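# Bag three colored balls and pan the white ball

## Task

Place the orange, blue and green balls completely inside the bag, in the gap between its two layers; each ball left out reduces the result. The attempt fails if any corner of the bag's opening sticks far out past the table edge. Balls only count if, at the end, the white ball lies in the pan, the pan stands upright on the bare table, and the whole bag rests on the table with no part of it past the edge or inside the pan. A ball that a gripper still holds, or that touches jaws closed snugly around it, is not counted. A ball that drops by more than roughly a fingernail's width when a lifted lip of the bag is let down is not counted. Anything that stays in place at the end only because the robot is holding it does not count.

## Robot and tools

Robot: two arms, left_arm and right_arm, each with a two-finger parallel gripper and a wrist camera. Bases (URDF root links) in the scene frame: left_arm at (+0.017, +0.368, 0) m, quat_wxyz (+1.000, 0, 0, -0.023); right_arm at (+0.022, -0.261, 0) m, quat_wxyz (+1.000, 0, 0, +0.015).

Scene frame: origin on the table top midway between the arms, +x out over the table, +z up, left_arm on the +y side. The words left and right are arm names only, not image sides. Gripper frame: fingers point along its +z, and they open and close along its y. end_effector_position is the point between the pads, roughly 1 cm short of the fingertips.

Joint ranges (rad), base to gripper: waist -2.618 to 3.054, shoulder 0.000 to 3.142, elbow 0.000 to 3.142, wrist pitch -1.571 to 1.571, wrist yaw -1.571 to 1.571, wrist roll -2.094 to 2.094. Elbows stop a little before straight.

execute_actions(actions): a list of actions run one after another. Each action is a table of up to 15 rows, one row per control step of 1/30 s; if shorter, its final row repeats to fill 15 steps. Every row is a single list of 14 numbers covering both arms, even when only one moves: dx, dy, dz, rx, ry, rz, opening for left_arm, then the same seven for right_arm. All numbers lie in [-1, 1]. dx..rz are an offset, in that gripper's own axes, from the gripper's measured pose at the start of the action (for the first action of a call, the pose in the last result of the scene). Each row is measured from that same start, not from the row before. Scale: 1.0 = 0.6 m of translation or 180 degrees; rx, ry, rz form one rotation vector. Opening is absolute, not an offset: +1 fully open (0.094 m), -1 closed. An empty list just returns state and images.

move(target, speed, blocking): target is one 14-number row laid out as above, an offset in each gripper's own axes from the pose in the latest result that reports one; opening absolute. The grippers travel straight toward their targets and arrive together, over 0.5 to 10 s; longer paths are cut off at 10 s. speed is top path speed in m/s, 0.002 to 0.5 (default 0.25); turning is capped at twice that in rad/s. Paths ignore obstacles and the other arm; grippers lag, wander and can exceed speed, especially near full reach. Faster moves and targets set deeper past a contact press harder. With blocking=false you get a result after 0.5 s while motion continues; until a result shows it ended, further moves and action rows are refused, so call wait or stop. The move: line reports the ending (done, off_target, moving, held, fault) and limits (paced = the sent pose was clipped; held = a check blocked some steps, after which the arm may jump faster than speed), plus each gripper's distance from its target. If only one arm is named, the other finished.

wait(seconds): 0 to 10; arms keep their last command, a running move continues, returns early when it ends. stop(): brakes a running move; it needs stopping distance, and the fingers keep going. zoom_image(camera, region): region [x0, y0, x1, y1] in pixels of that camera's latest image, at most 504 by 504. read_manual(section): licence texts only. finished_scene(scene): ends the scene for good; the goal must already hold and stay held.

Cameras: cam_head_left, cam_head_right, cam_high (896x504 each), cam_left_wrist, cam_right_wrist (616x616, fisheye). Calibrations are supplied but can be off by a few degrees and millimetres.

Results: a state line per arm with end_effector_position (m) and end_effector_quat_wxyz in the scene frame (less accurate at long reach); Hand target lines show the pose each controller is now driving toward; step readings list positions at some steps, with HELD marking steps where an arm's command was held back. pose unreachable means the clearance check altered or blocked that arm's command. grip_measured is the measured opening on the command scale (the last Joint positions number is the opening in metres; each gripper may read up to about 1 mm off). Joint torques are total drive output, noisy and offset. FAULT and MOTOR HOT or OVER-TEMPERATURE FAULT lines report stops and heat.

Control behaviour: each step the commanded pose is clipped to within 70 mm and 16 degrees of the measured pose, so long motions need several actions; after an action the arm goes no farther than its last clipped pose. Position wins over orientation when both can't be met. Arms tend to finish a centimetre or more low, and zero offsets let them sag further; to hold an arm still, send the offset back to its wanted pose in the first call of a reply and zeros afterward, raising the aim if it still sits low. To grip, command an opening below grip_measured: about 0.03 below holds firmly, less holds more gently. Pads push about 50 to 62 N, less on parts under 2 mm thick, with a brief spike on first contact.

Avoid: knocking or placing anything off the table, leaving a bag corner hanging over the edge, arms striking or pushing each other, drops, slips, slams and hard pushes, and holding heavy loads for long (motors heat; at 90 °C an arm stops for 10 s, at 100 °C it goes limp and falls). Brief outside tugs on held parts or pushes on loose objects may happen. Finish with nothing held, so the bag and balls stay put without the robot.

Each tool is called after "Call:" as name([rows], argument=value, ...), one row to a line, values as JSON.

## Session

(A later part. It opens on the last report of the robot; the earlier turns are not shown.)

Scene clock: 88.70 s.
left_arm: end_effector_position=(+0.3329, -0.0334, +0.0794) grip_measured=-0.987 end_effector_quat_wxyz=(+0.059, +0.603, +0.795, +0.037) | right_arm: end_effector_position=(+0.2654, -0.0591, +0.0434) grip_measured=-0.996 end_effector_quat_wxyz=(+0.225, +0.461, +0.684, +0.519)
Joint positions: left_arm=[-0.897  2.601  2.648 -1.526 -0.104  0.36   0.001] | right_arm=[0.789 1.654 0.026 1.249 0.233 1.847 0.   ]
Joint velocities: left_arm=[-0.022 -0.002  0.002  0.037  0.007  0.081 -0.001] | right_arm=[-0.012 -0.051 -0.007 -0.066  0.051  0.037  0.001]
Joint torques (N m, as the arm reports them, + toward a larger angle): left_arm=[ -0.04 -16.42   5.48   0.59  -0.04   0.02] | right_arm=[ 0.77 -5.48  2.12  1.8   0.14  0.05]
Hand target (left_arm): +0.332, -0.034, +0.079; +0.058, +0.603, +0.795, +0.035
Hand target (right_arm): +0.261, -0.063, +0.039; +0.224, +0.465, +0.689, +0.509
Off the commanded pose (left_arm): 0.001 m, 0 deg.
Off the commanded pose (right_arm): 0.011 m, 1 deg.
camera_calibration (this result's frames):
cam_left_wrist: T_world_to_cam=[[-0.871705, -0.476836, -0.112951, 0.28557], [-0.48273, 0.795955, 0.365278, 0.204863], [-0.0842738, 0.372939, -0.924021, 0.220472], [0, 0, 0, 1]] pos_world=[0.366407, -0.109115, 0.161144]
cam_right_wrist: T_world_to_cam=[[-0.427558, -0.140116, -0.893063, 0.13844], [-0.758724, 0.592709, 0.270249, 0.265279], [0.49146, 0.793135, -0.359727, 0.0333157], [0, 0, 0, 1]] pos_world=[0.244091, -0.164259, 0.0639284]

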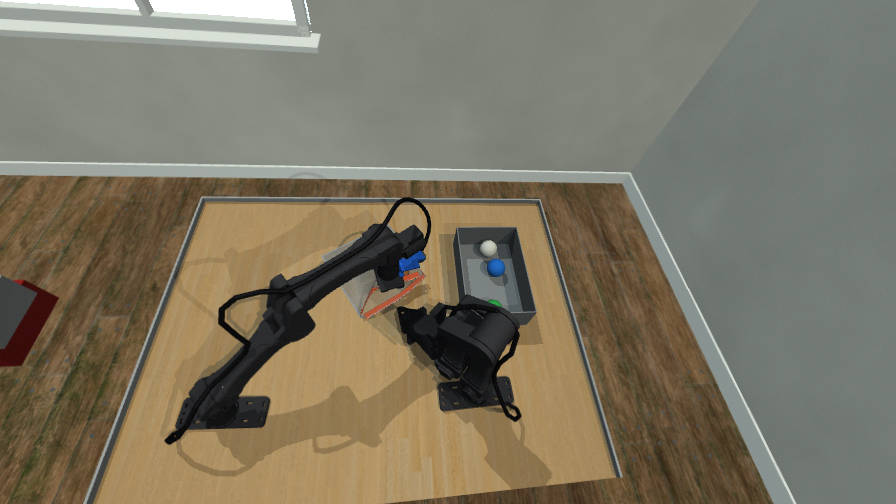

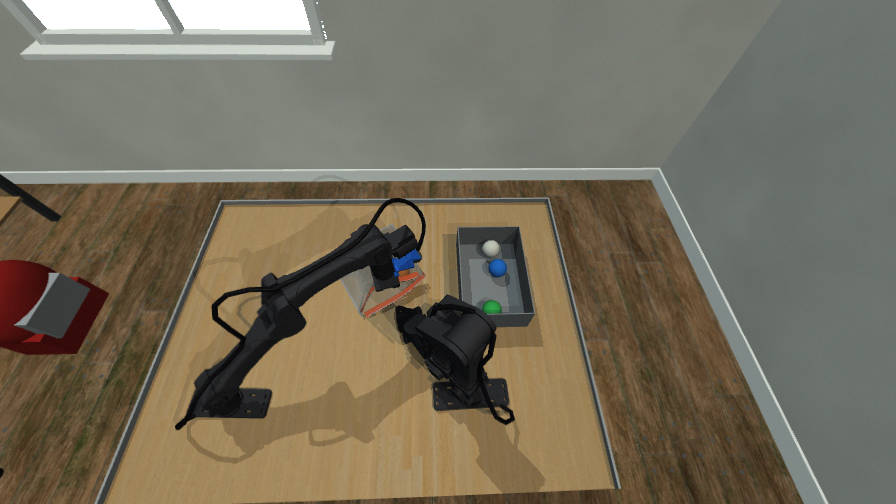

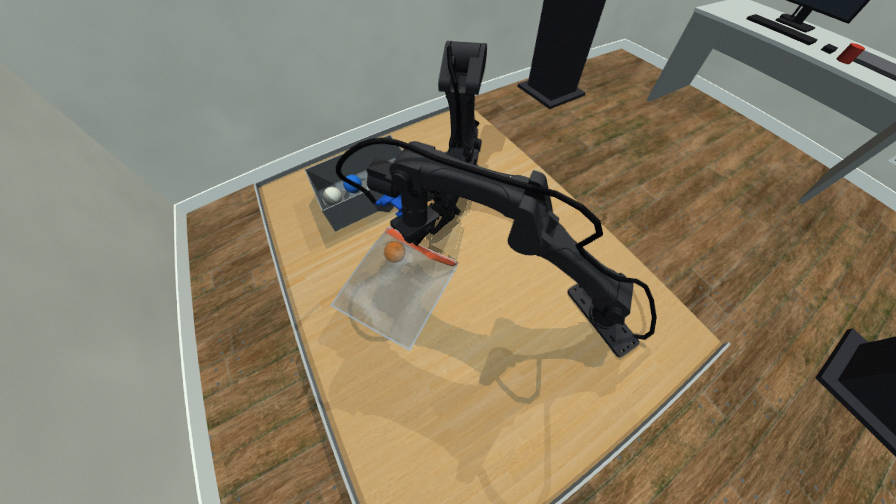

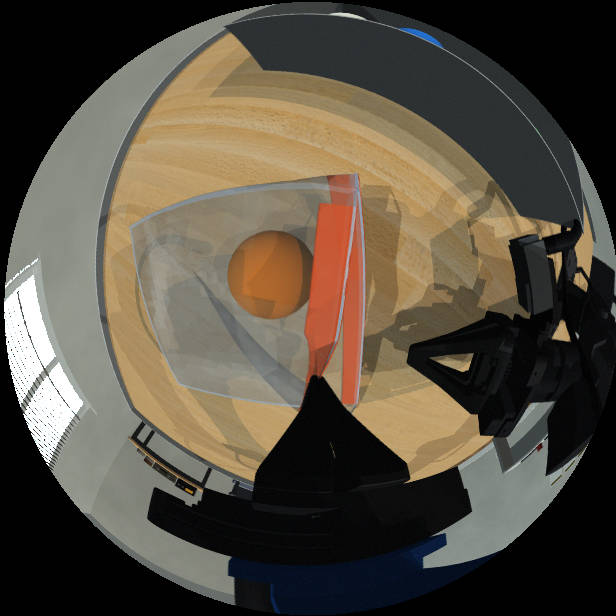

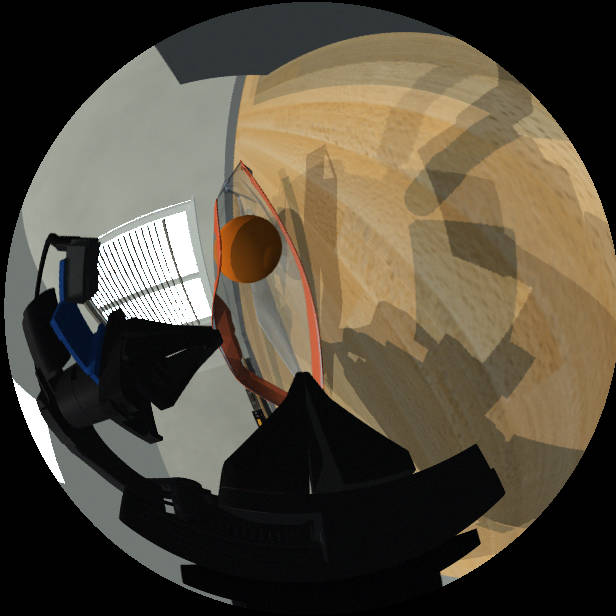

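Call:
move(target=[0,0,0,0,0,0,-1, 0,0,-0.2,0,0,0,-1], speed=0.15)

Call:
move(target=[0,0,0,0,0,0,-1, 0,-0.1,0,0.3,0,0,1], speed=0.2)

Scene clock: 93.80 s.
left_arm: end_effector_position=(+0.3329, -0.0334, +0.0794) grip_measured=-0.987 end_effector_quat_wxyz=(+0.059, +0.603, +0.795, +0.037) | right_arm: end_effector_position=(+0.1996, -0.0883, +0.1054) grip_measured=-0.996 end_effector_quat_wxyz=(+0.215, +0.463, +0.668, +0.542)
Joint positions: left_arm=[-0.897  2.601  2.648 -1.526 -0.104  0.36   0.001] | right_arm=[ 1.087  0.336  0.026 -0.064  0.5    1.986  0.   ]
Joint velocities: left_arm=[-0.007 -0.002  0.002  0.037 -0.007  0.007 -0.001] | right_arm=[ 0.017  0.002 -0.002  0.037  0.051 -0.022 -0.001]
Joint torques (N m, as the arm reports them, + toward a larger angle): left_arm=[  0.12 -16.34   5.37   0.57  -0.09  -0.01] | right_arm=[-0.11  2.49  9.03  2.    0.12  0.01]
Hand target (left_arm): +0.333, -0.033, +0.079; +0.059, +0.603, +0.795, +0.037
Hand target (right_arm): +0.200, -0.089, +0.103; +0.216, +0.464, +0.670, +0.538
Off the commanded pose (left_arm): 0.000 m, 0 deg.
Off the commanded pose (right_arm): 0.046 m, 3 deg.
move: held (right_arm); limits=paced,held; held on 8 of 71 steps (right_arm), including the last (right_arm)
pose unreachable (right arm): on one or more control steps of this call, first in action 0 (counted from 0), this arm could not follow its commanded pose, so it was not sent that pose on those steps. On the call's last step it was still not sent that pose. It may still have moved: this result reports where it is.
cause: the commanded pose would bring two parts of the arm too close to each other (its upper arm (the part past joint 2) and its wrist (the part past joint 5), with joints 3 (elbow) to 5 (wrist yaw) between them).
camera_calibration (this result's frames):
cam_left_wrist: T_world_to_cam=[[-0.871705, -0.476836, -0.112951, 0.28557], [-0.48273, 0.795955, 0.365278, 0.204863], [-0.0842738, 0.372939, -0.924021, 0.220472], [0, 0, 0, 1]] pos_world=[0.366407, -0.109115, 0.161144]
cam_right_wrist: T_world_to_cam=[[-0.415871, -0.0882579, -0.905131, 0.165116], [-0.763954, 0.573864, 0.29505, 0.212692], [0.493382, 0.814181, -0.306079, 0.106947], [0, 0, 0, 1]] pos_world=[0.178388, -0.194557, 0.11943]

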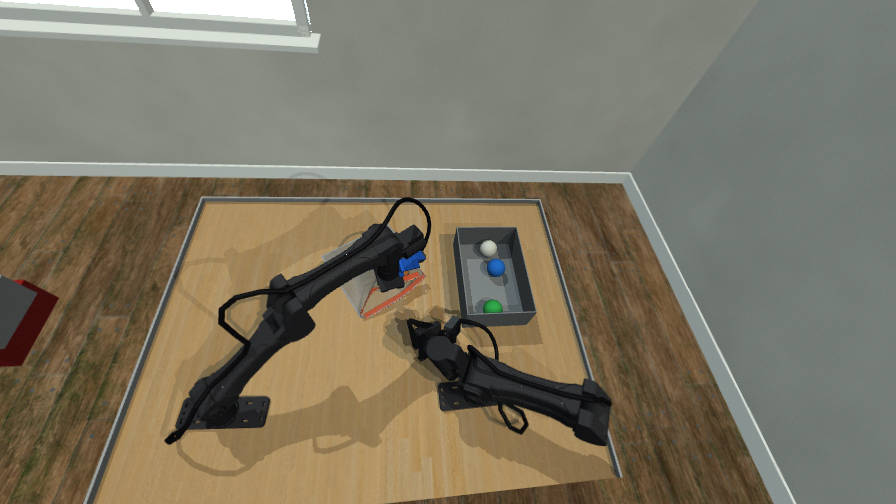

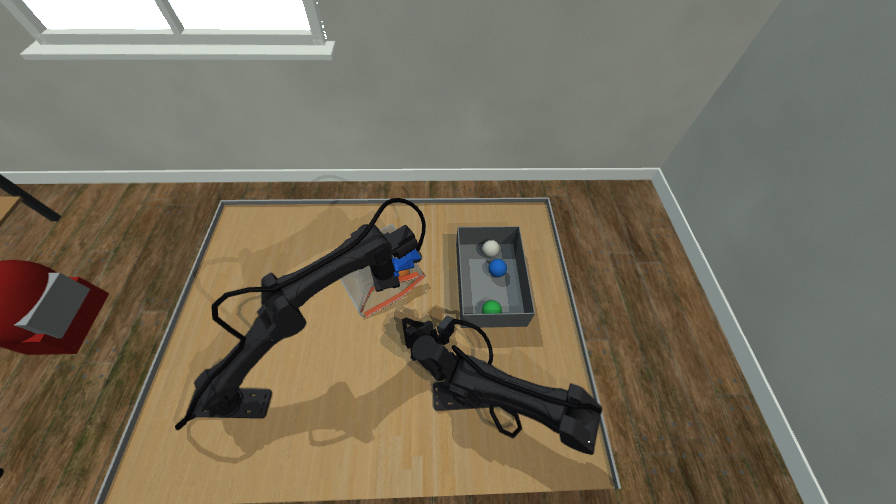

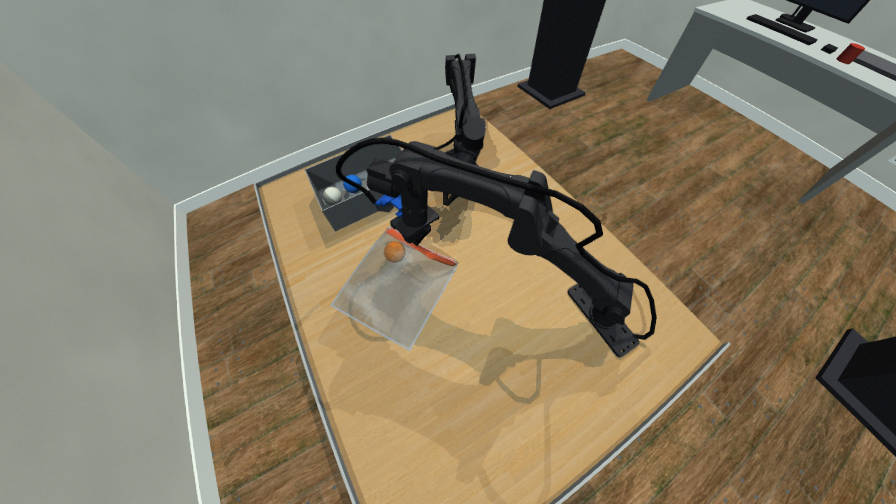

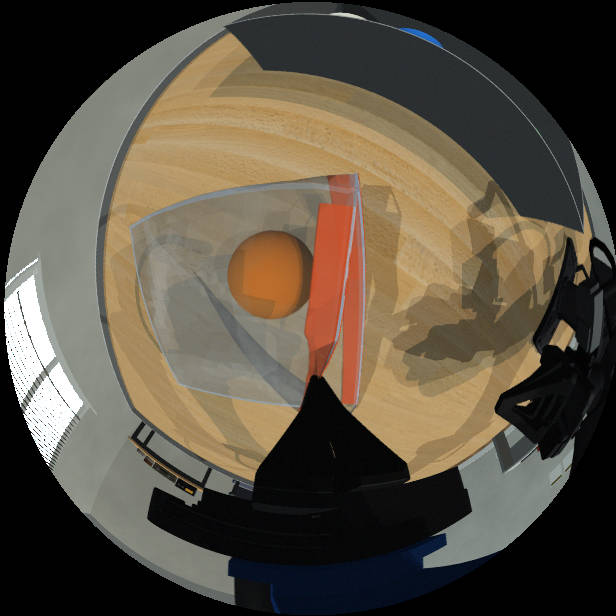

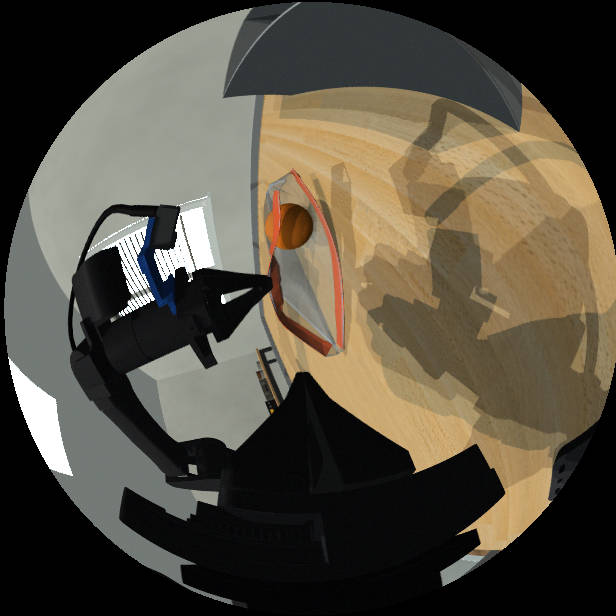

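Scene clock: 96.70 s.
left_arm: end_effector_position=(+0.3329, -0.0334, +0.0794) grip_measured=-0.987 end_effector_quat_wxyz=(+0.059, +0.603, +0.795, +0.037) | right_arm: end_effector_position=(+0.1788, -0.0852, +0.0488) grip_measured=+1.000 end_effector_quat_wxyz=(-0.005, +0.511, +0.839, +0.188)
Joint positions: left_arm=[-0.897  2.601  2.648 -1.526 -0.104  0.36   0.001] | right_arm=[ 0.727  1.13   0.578 -0.656 -0.106  1.872  0.094]
Joint velocities: left_arm=[ 0.002 -0.012  0.002  0.066 -0.022 -0.022 -0.001] | right_arm=[-0.007  0.002 -0.002 -0.066  0.051 -0.095  0.   ]
Joint torques (N m, as the arm reports them, + toward a larger angle): left_arm=[ -0.04 -16.45   5.43   0.58  -0.09   0.01] | right_arm=[-0.71 -0.79  9.64  0.97 -0.07 -0.1 ]
Hand target (left_arm): +0.333, -0.033, +0.079; +0.059, +0.603, +0.795, +0.037
Hand target (right_arm): +0.179, -0.088, +0.049; -0.007, +0.511, +0.842, +0.175
Off the commanded pose (left_arm): 0.000 m, 0 deg.
Off the commanded pose (right_arm): 0.003 m, 2 deg.
move: done
camera_calibration (this result's frames):
cam_left_wrist: T_world_to_cam=[[-0.871705, -0.476836, -0.112951, 0.28557], [-0.48273, 0.795955, 0.365278, 0.204863], [-0.0842738, 0.372939, -0.924021, 0.220472], [0, 0, 0, 1]] pos_world=[0.366407, -0.109115, 0.161144]
cam_right_wrist: T_world_to_cam=[[-0.835801, -0.491861, -0.243945, 0.113919], [-0.538161, 0.64596, 0.541404, 0.165462], [-0.108717, 0.583788, -0.804594, 0.209682], [0, 0, 0, 1]] pos_world=[0.207055, -0.173259, 0.106917]

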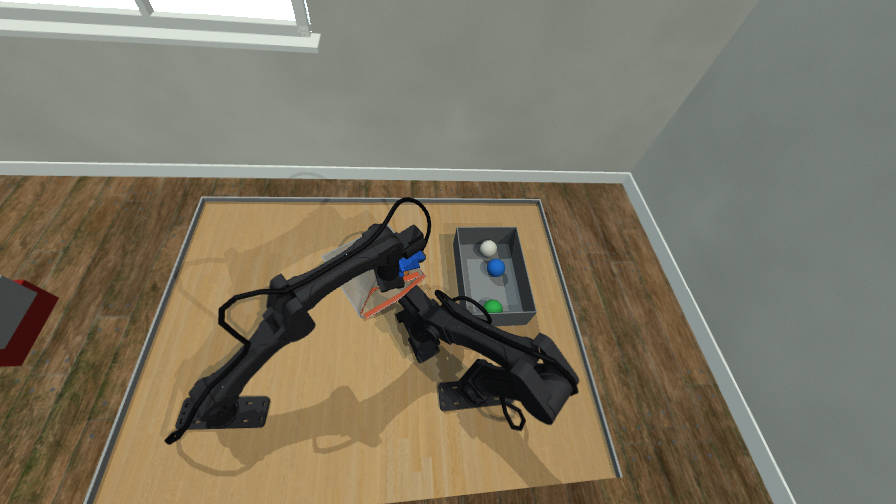

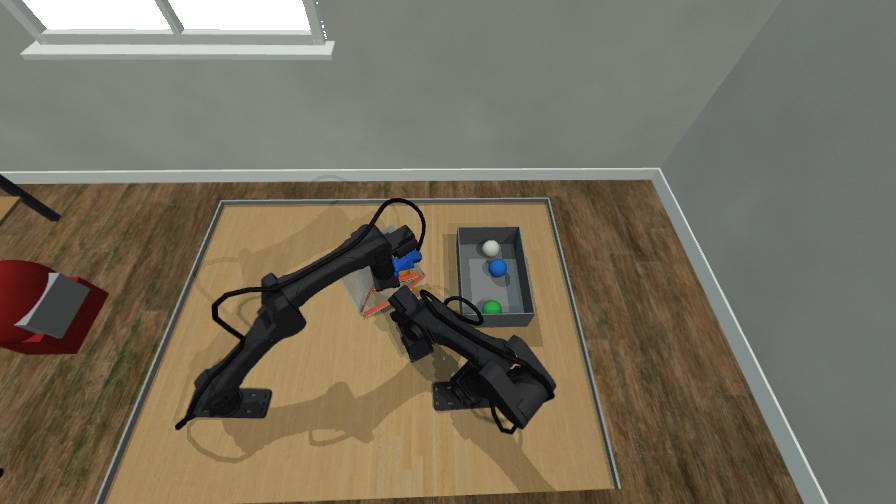

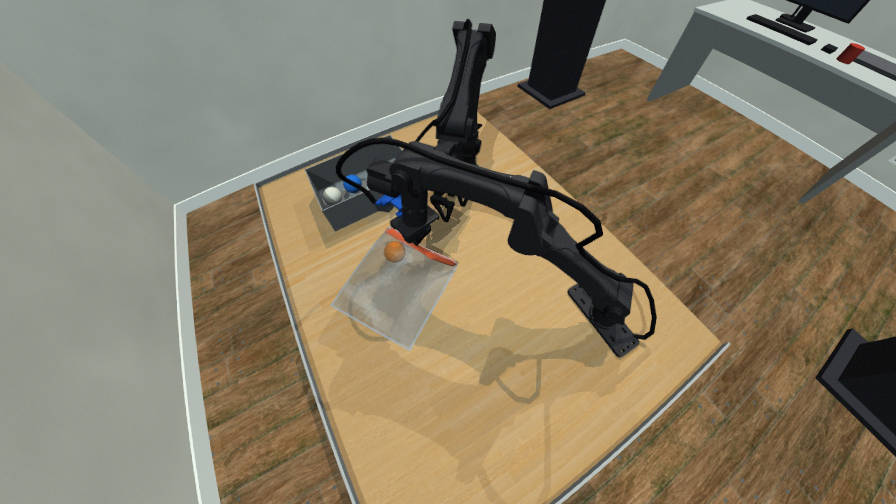

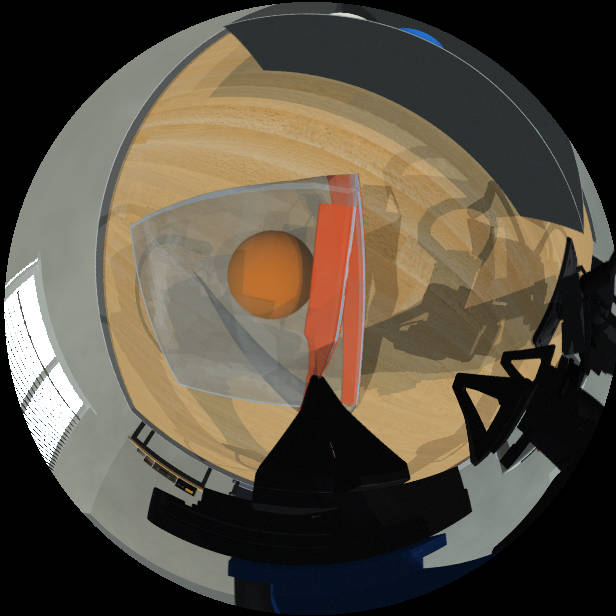

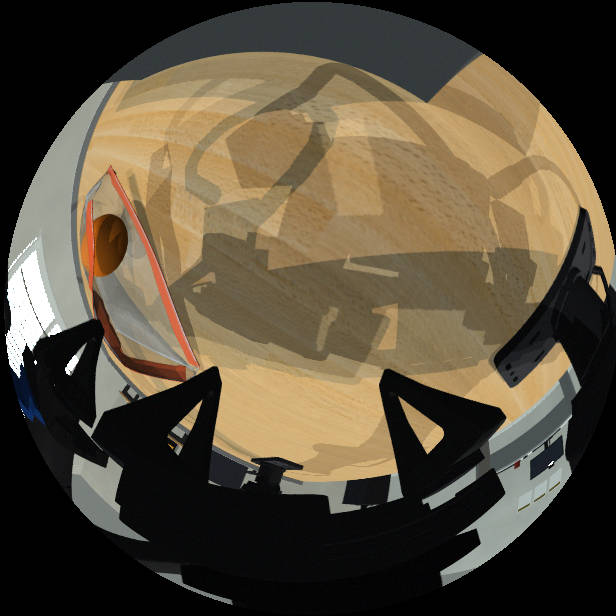

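Call:
move(target=[0,0,0,0,0,0,-1, 0.033,0.052,-0.17,0.09,0,0,1])

Call:
move(target=[0,0,0,0,0,0,-1, 0,0,0,0,0,-0.32,1])

Scene clock: 98.50 s.
left_arm: end_effector_position=(+0.3329, -0.0334, +0.0794) grip_measured=-0.987 end_effector_quat_wxyz=(+0.059, +0.603, +0.795, +0.037) | right_arm: end_effector_position=(+0.1786, -0.0847, +0.1583) grip_measured=+1.000 end_effector_quat_wxyz=(-0.064, +0.507, +0.854, +0.096)
Joint positions: left_arm=[-0.897  2.601  2.648 -1.526 -0.104  0.36   0.001] | right_arm=[ 0.671  1.298  1.171 -1.303 -0.183  1.787  0.094]
Joint velocities: left_arm=[ 0.007  0.002 -0.012 -0.037 -0.037  0.022 -0.   ] | right_arm=[-0.012  0.007 -0.002 -0.066  0.051  0.007  0.   ]
Joint torques (N m, as the arm reports them, + toward a larger angle): left_arm=[  0.01 -16.45   5.45   0.58  -0.09   0.02] | right_arm=[-0.7  -2.2   8.86  0.62 -0.14 -0.1 ]
Hand target (left_arm): +0.333, -0.033, +0.079; +0.059, +0.603, +0.795, +0.037
Hand target (right_arm): +0.178, -0.087, +0.157; -0.069, +0.507, +0.855, +0.082
Off the commanded pose (left_arm): 0.000 m, 0 deg.
Off the commanded pose (right_arm): 0.004 m, 4 deg.
move: held (right_arm); limits=held; held on 20 of 39 steps (right_arm), including the last (right_arm)
pose unreachable (right arm): on one or more control steps of this call, first in action 0 (counted from 0), this arm could not follow its commanded pose, so it was not sent that pose on those steps. On the call's last step it was still not sent that pose. It may still have moved: this result reports where it is.
cause: the commanded pose would bring a part of the arm too close to another arm (this arm's wrist (the part past joint 4) and the other arm's wrist (the part past joint 4)).
camera_calibration (this result's frames):
cam_left_wrist: T_world_to_cam=[[-0.871705, -0.476836, -0.112951, 0.28557], [-0.48273, 0.795955, 0.365278, 0.204863], [-0.0842738, 0.372939, -0.924021, 0.220472], [0, 0, 0, 1]] pos_world=[0.366407, -0.109115, 0.161144]
cam_right_wrist: T_world_to_cam=[[-0.838624, -0.543858, -0.0304544, 0.102991], [-0.461064, 0.678963, 0.57134, 0.0899878], [-0.29005, 0.493181, -0.820148, 0.324704], [0, 0, 0, 1]] pos_world=[0.222041, -0.165224, 0.218028]

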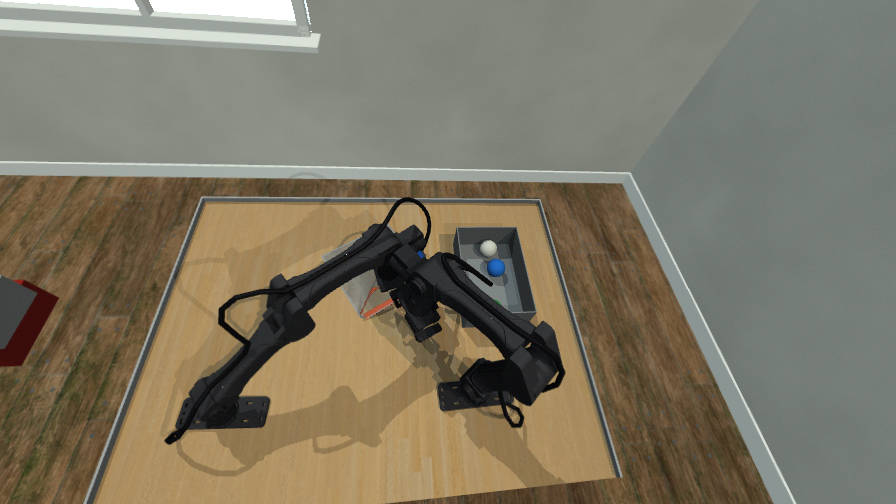

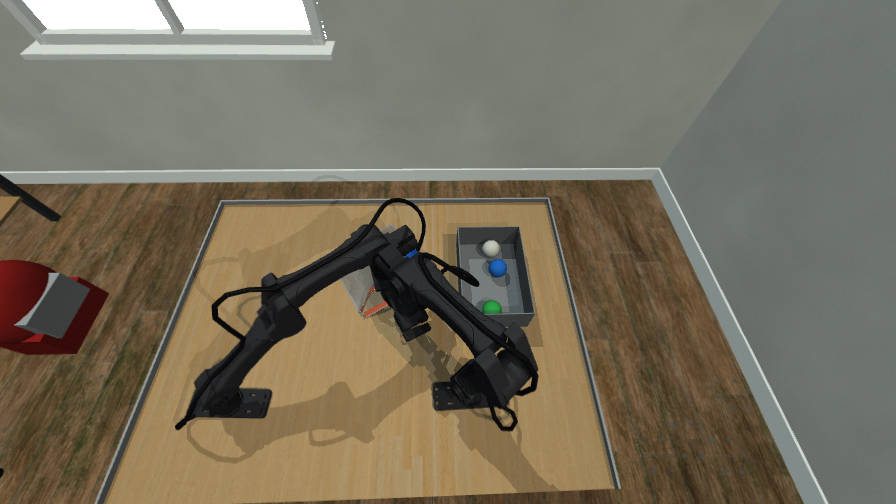

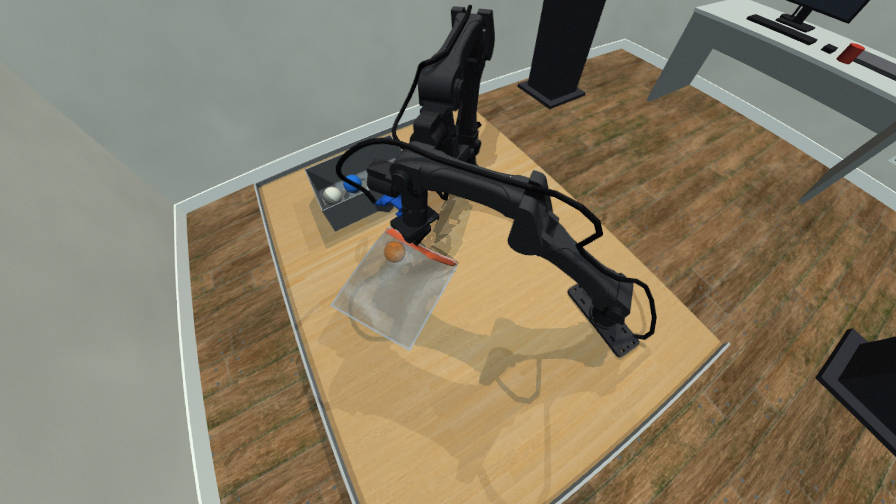

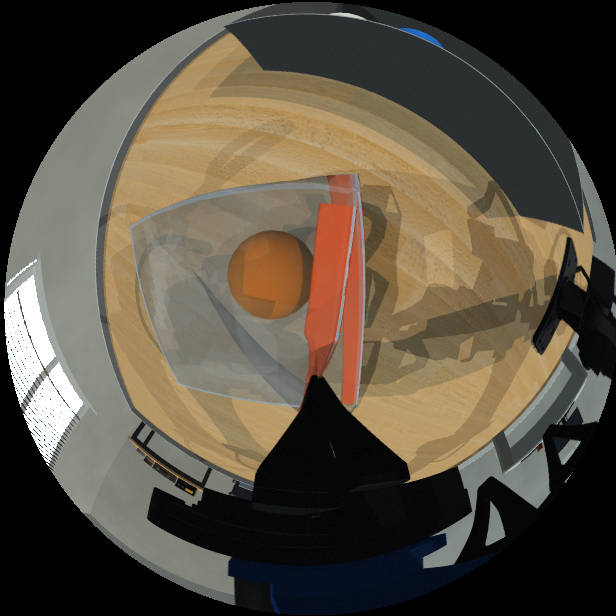

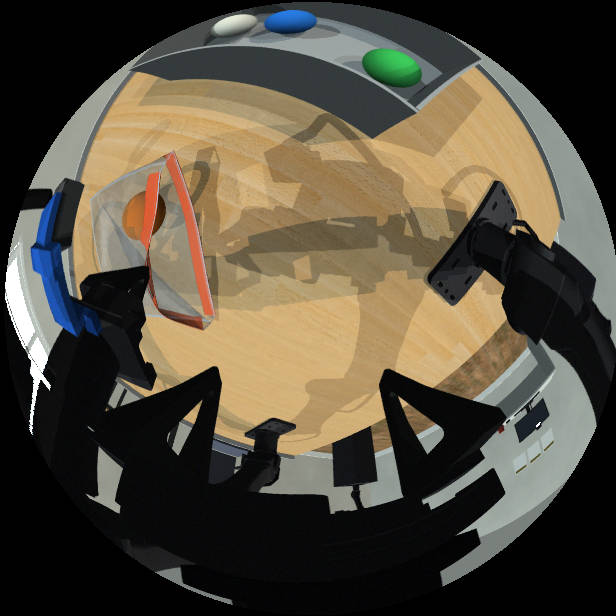

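Scene clock: 101.10 s.
left_arm: end_effector_position=(+0.3329, -0.0334, +0.0794) grip_measured=-0.987 end_effector_quat_wxyz=(+0.059, +0.603, +0.795, +0.037) | right_arm: end_effector_position=(+0.1786, -0.0847, +0.1583) grip_measured=+1.000 end_effector_quat_wxyz=(-0.011, +0.041, +0.993, +0.115)
Joint positions: left_arm=[-0.897  2.601  2.648 -1.526 -0.104  0.36   0.001] | right_arm=[ 0.671  1.298  1.171 -1.303 -0.183  0.797  0.094]
Joint velocities: left_arm=[ 0.012  0.002 -0.012 -0.051  0.022 -0.037  0.   ] | right_arm=[ 0.017  0.002  0.007  0.022 -0.037 -0.022  0.   ]
Joint torques (N m, as the arm reports them, + toward a larger angle): left_arm=[  0.03 -16.47   5.48   0.59  -0.07   0.02] | right_arm=[ 0.06 -3.73  7.57  0.81 -0.11 -0.09]
Hand target (left_arm): +0.333, -0.033, +0.079; +0.059, +0.603, +0.795, +0.037
Hand target (right_arm): +0.179, -0.085, +0.158; -0.010, +0.033, +0.993, +0.115
Off the commanded pose (left_arm): 0.000 m, 0 deg.
Off the commanded pose (right_arm): 0.000 m, 1 deg.
move: done
camera_calibration (this result's frames):
cam_left_wrist: T_world_to_cam=[[-0.871705, -0.476836, -0.112951, 0.28557], [-0.48273, 0.795955, 0.365278, 0.204863], [-0.0842738, 0.372939, -0.924021, 0.220472], [0, 0, 0, 1]] pos_world=[0.366407, -0.109115, 0.161144]
cam_right_wrist: T_world_to_cam=[[-0.0116973, -0.989376, -0.14491, -0.0643191], [-0.912527, -0.0486924, 0.406109, 0.135114], [-0.40885, 0.136984, -0.902262, 0.328737], [0, 0, 0, 1]] pos_world=[0.256947, -0.102089, 0.232416]

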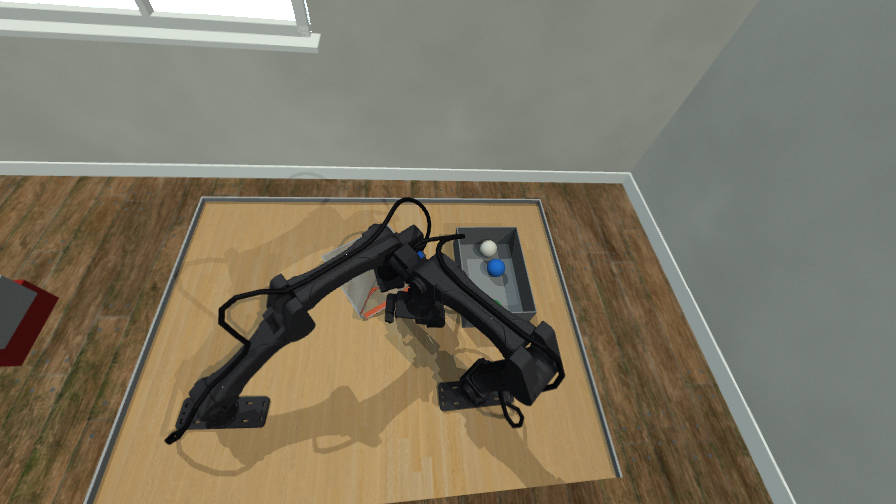

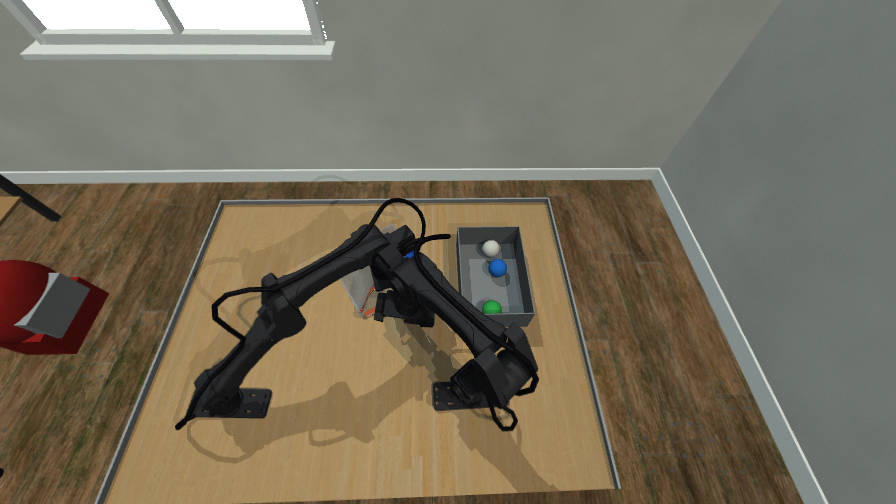

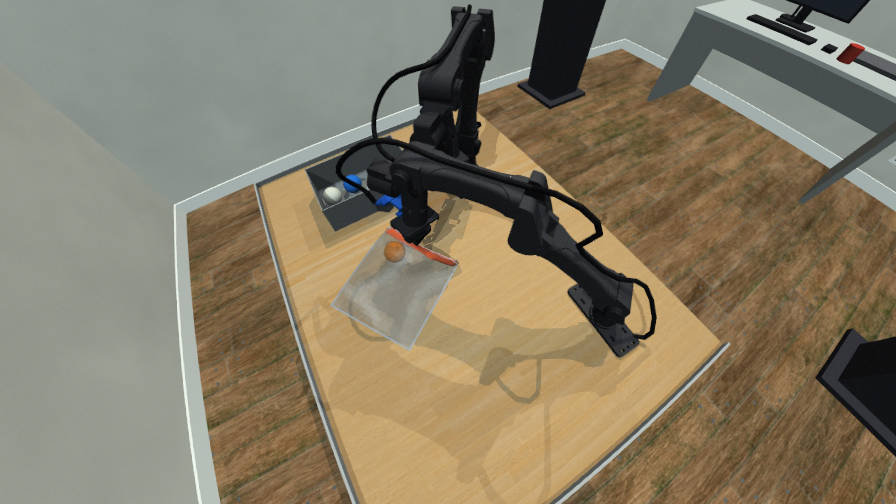

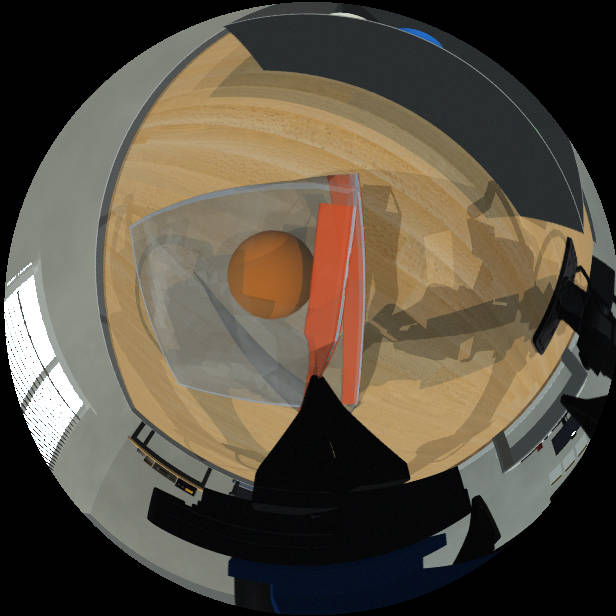

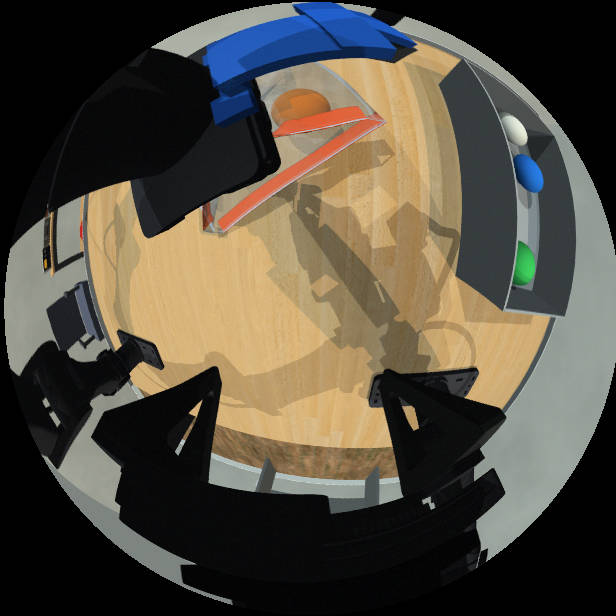

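Call:
move(target=[0,0,0,0,0,0,-1, -0.152,-0.40,-0.097,0.073,0,0,1])

Scene clock: 103.23 s.
left_arm: end_effector_position=(+0.3329, -0.0334, +0.0794) grip_measured=-0.987 end_effector_quat_wxyz=(+0.059, +0.603, +0.795, +0.037) | right_arm: end_effector_position=(+0.2493, -0.3345, +0.1569) grip_measured=+1.000 end_effector_quat_wxyz=(-0.016, +0.043, +0.999, -0.010)
Joint positions: left_arm=[-0.897  2.601  2.648 -1.526 -0.104  0.36   0.001] | right_arm=[-0.325  1.474  1.329 -1.45   0.027 -0.208  0.094]
Joint velocities: left_arm=[ 0.012  0.017 -0.002 -0.007 -0.037  0.037  0.   ] | right_arm=[-0.002  0.002 -0.002  0.051 -0.007  0.022  0.   ]
Joint torques (N m, as the arm reports them, + toward a larger angle): left_arm=[ -0.04 -16.42   5.4    0.6   -0.09   0.02] | right_arm=[-0.45 -3.91  9.17  0.53  0.04 -0.08]
Hand target (left_arm): +0.333, -0.033, +0.079; +0.059, +0.603, +0.795, +0.037
Hand target (right_arm): +0.253, -0.338, +0.158; -0.015, +0.039, +0.999, -0.012
Off the commanded pose (left_arm): 0.000 m, 0 deg.
Off the commanded pose (right_arm): 0.004 m, 1 deg.
move: done
camera_calibration (this result's frames):
cam_left_wrist: T_world_to_cam=[[-0.871705, -0.476836, -0.112951, 0.28557], [-0.48273, 0.795955, 0.365278, 0.204863], [-0.0842738, 0.372939, -0.924021, 0.220472], [0, 0, 0, 1]] pos_world=[0.366407, -0.109115, 0.161144]
cam_right_wrist: T_world_to_cam=[[-0.0121874, -0.994519, 0.10384, -0.351391], [-0.904052, 0.0553312, 0.423825, 0.217948], [-0.427248, -0.0887114, -0.899772, 0.319276], [0, 0, 0, 1]] pos_world=[0.329164, -0.333201, 0.231392]

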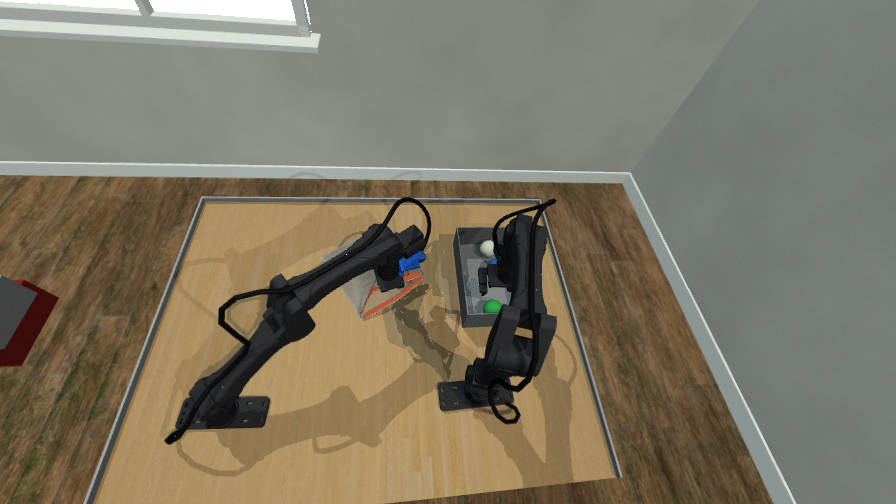

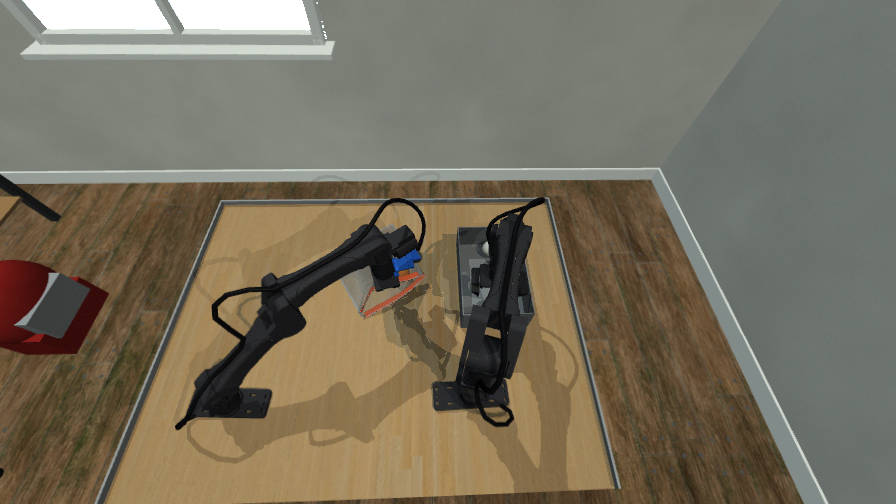

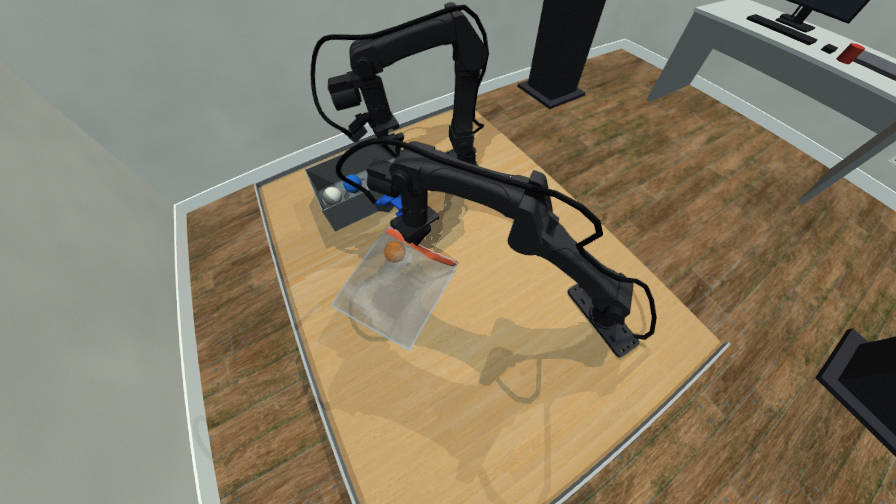

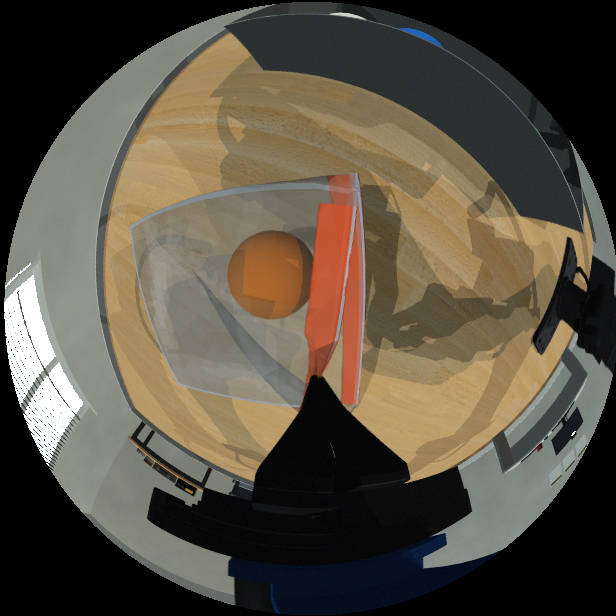

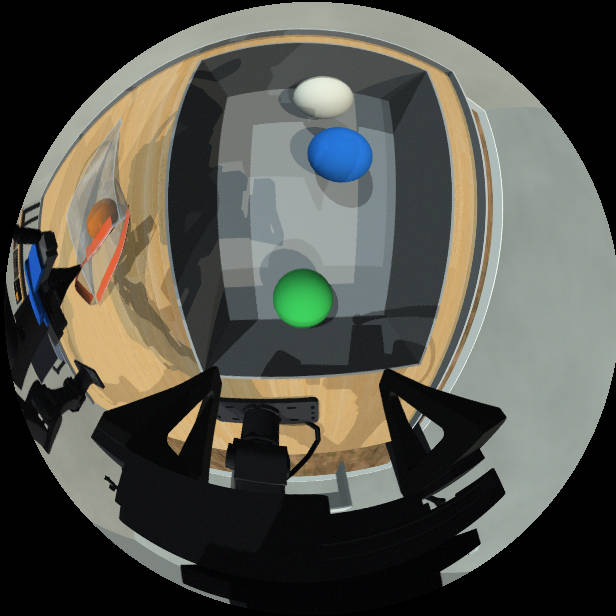

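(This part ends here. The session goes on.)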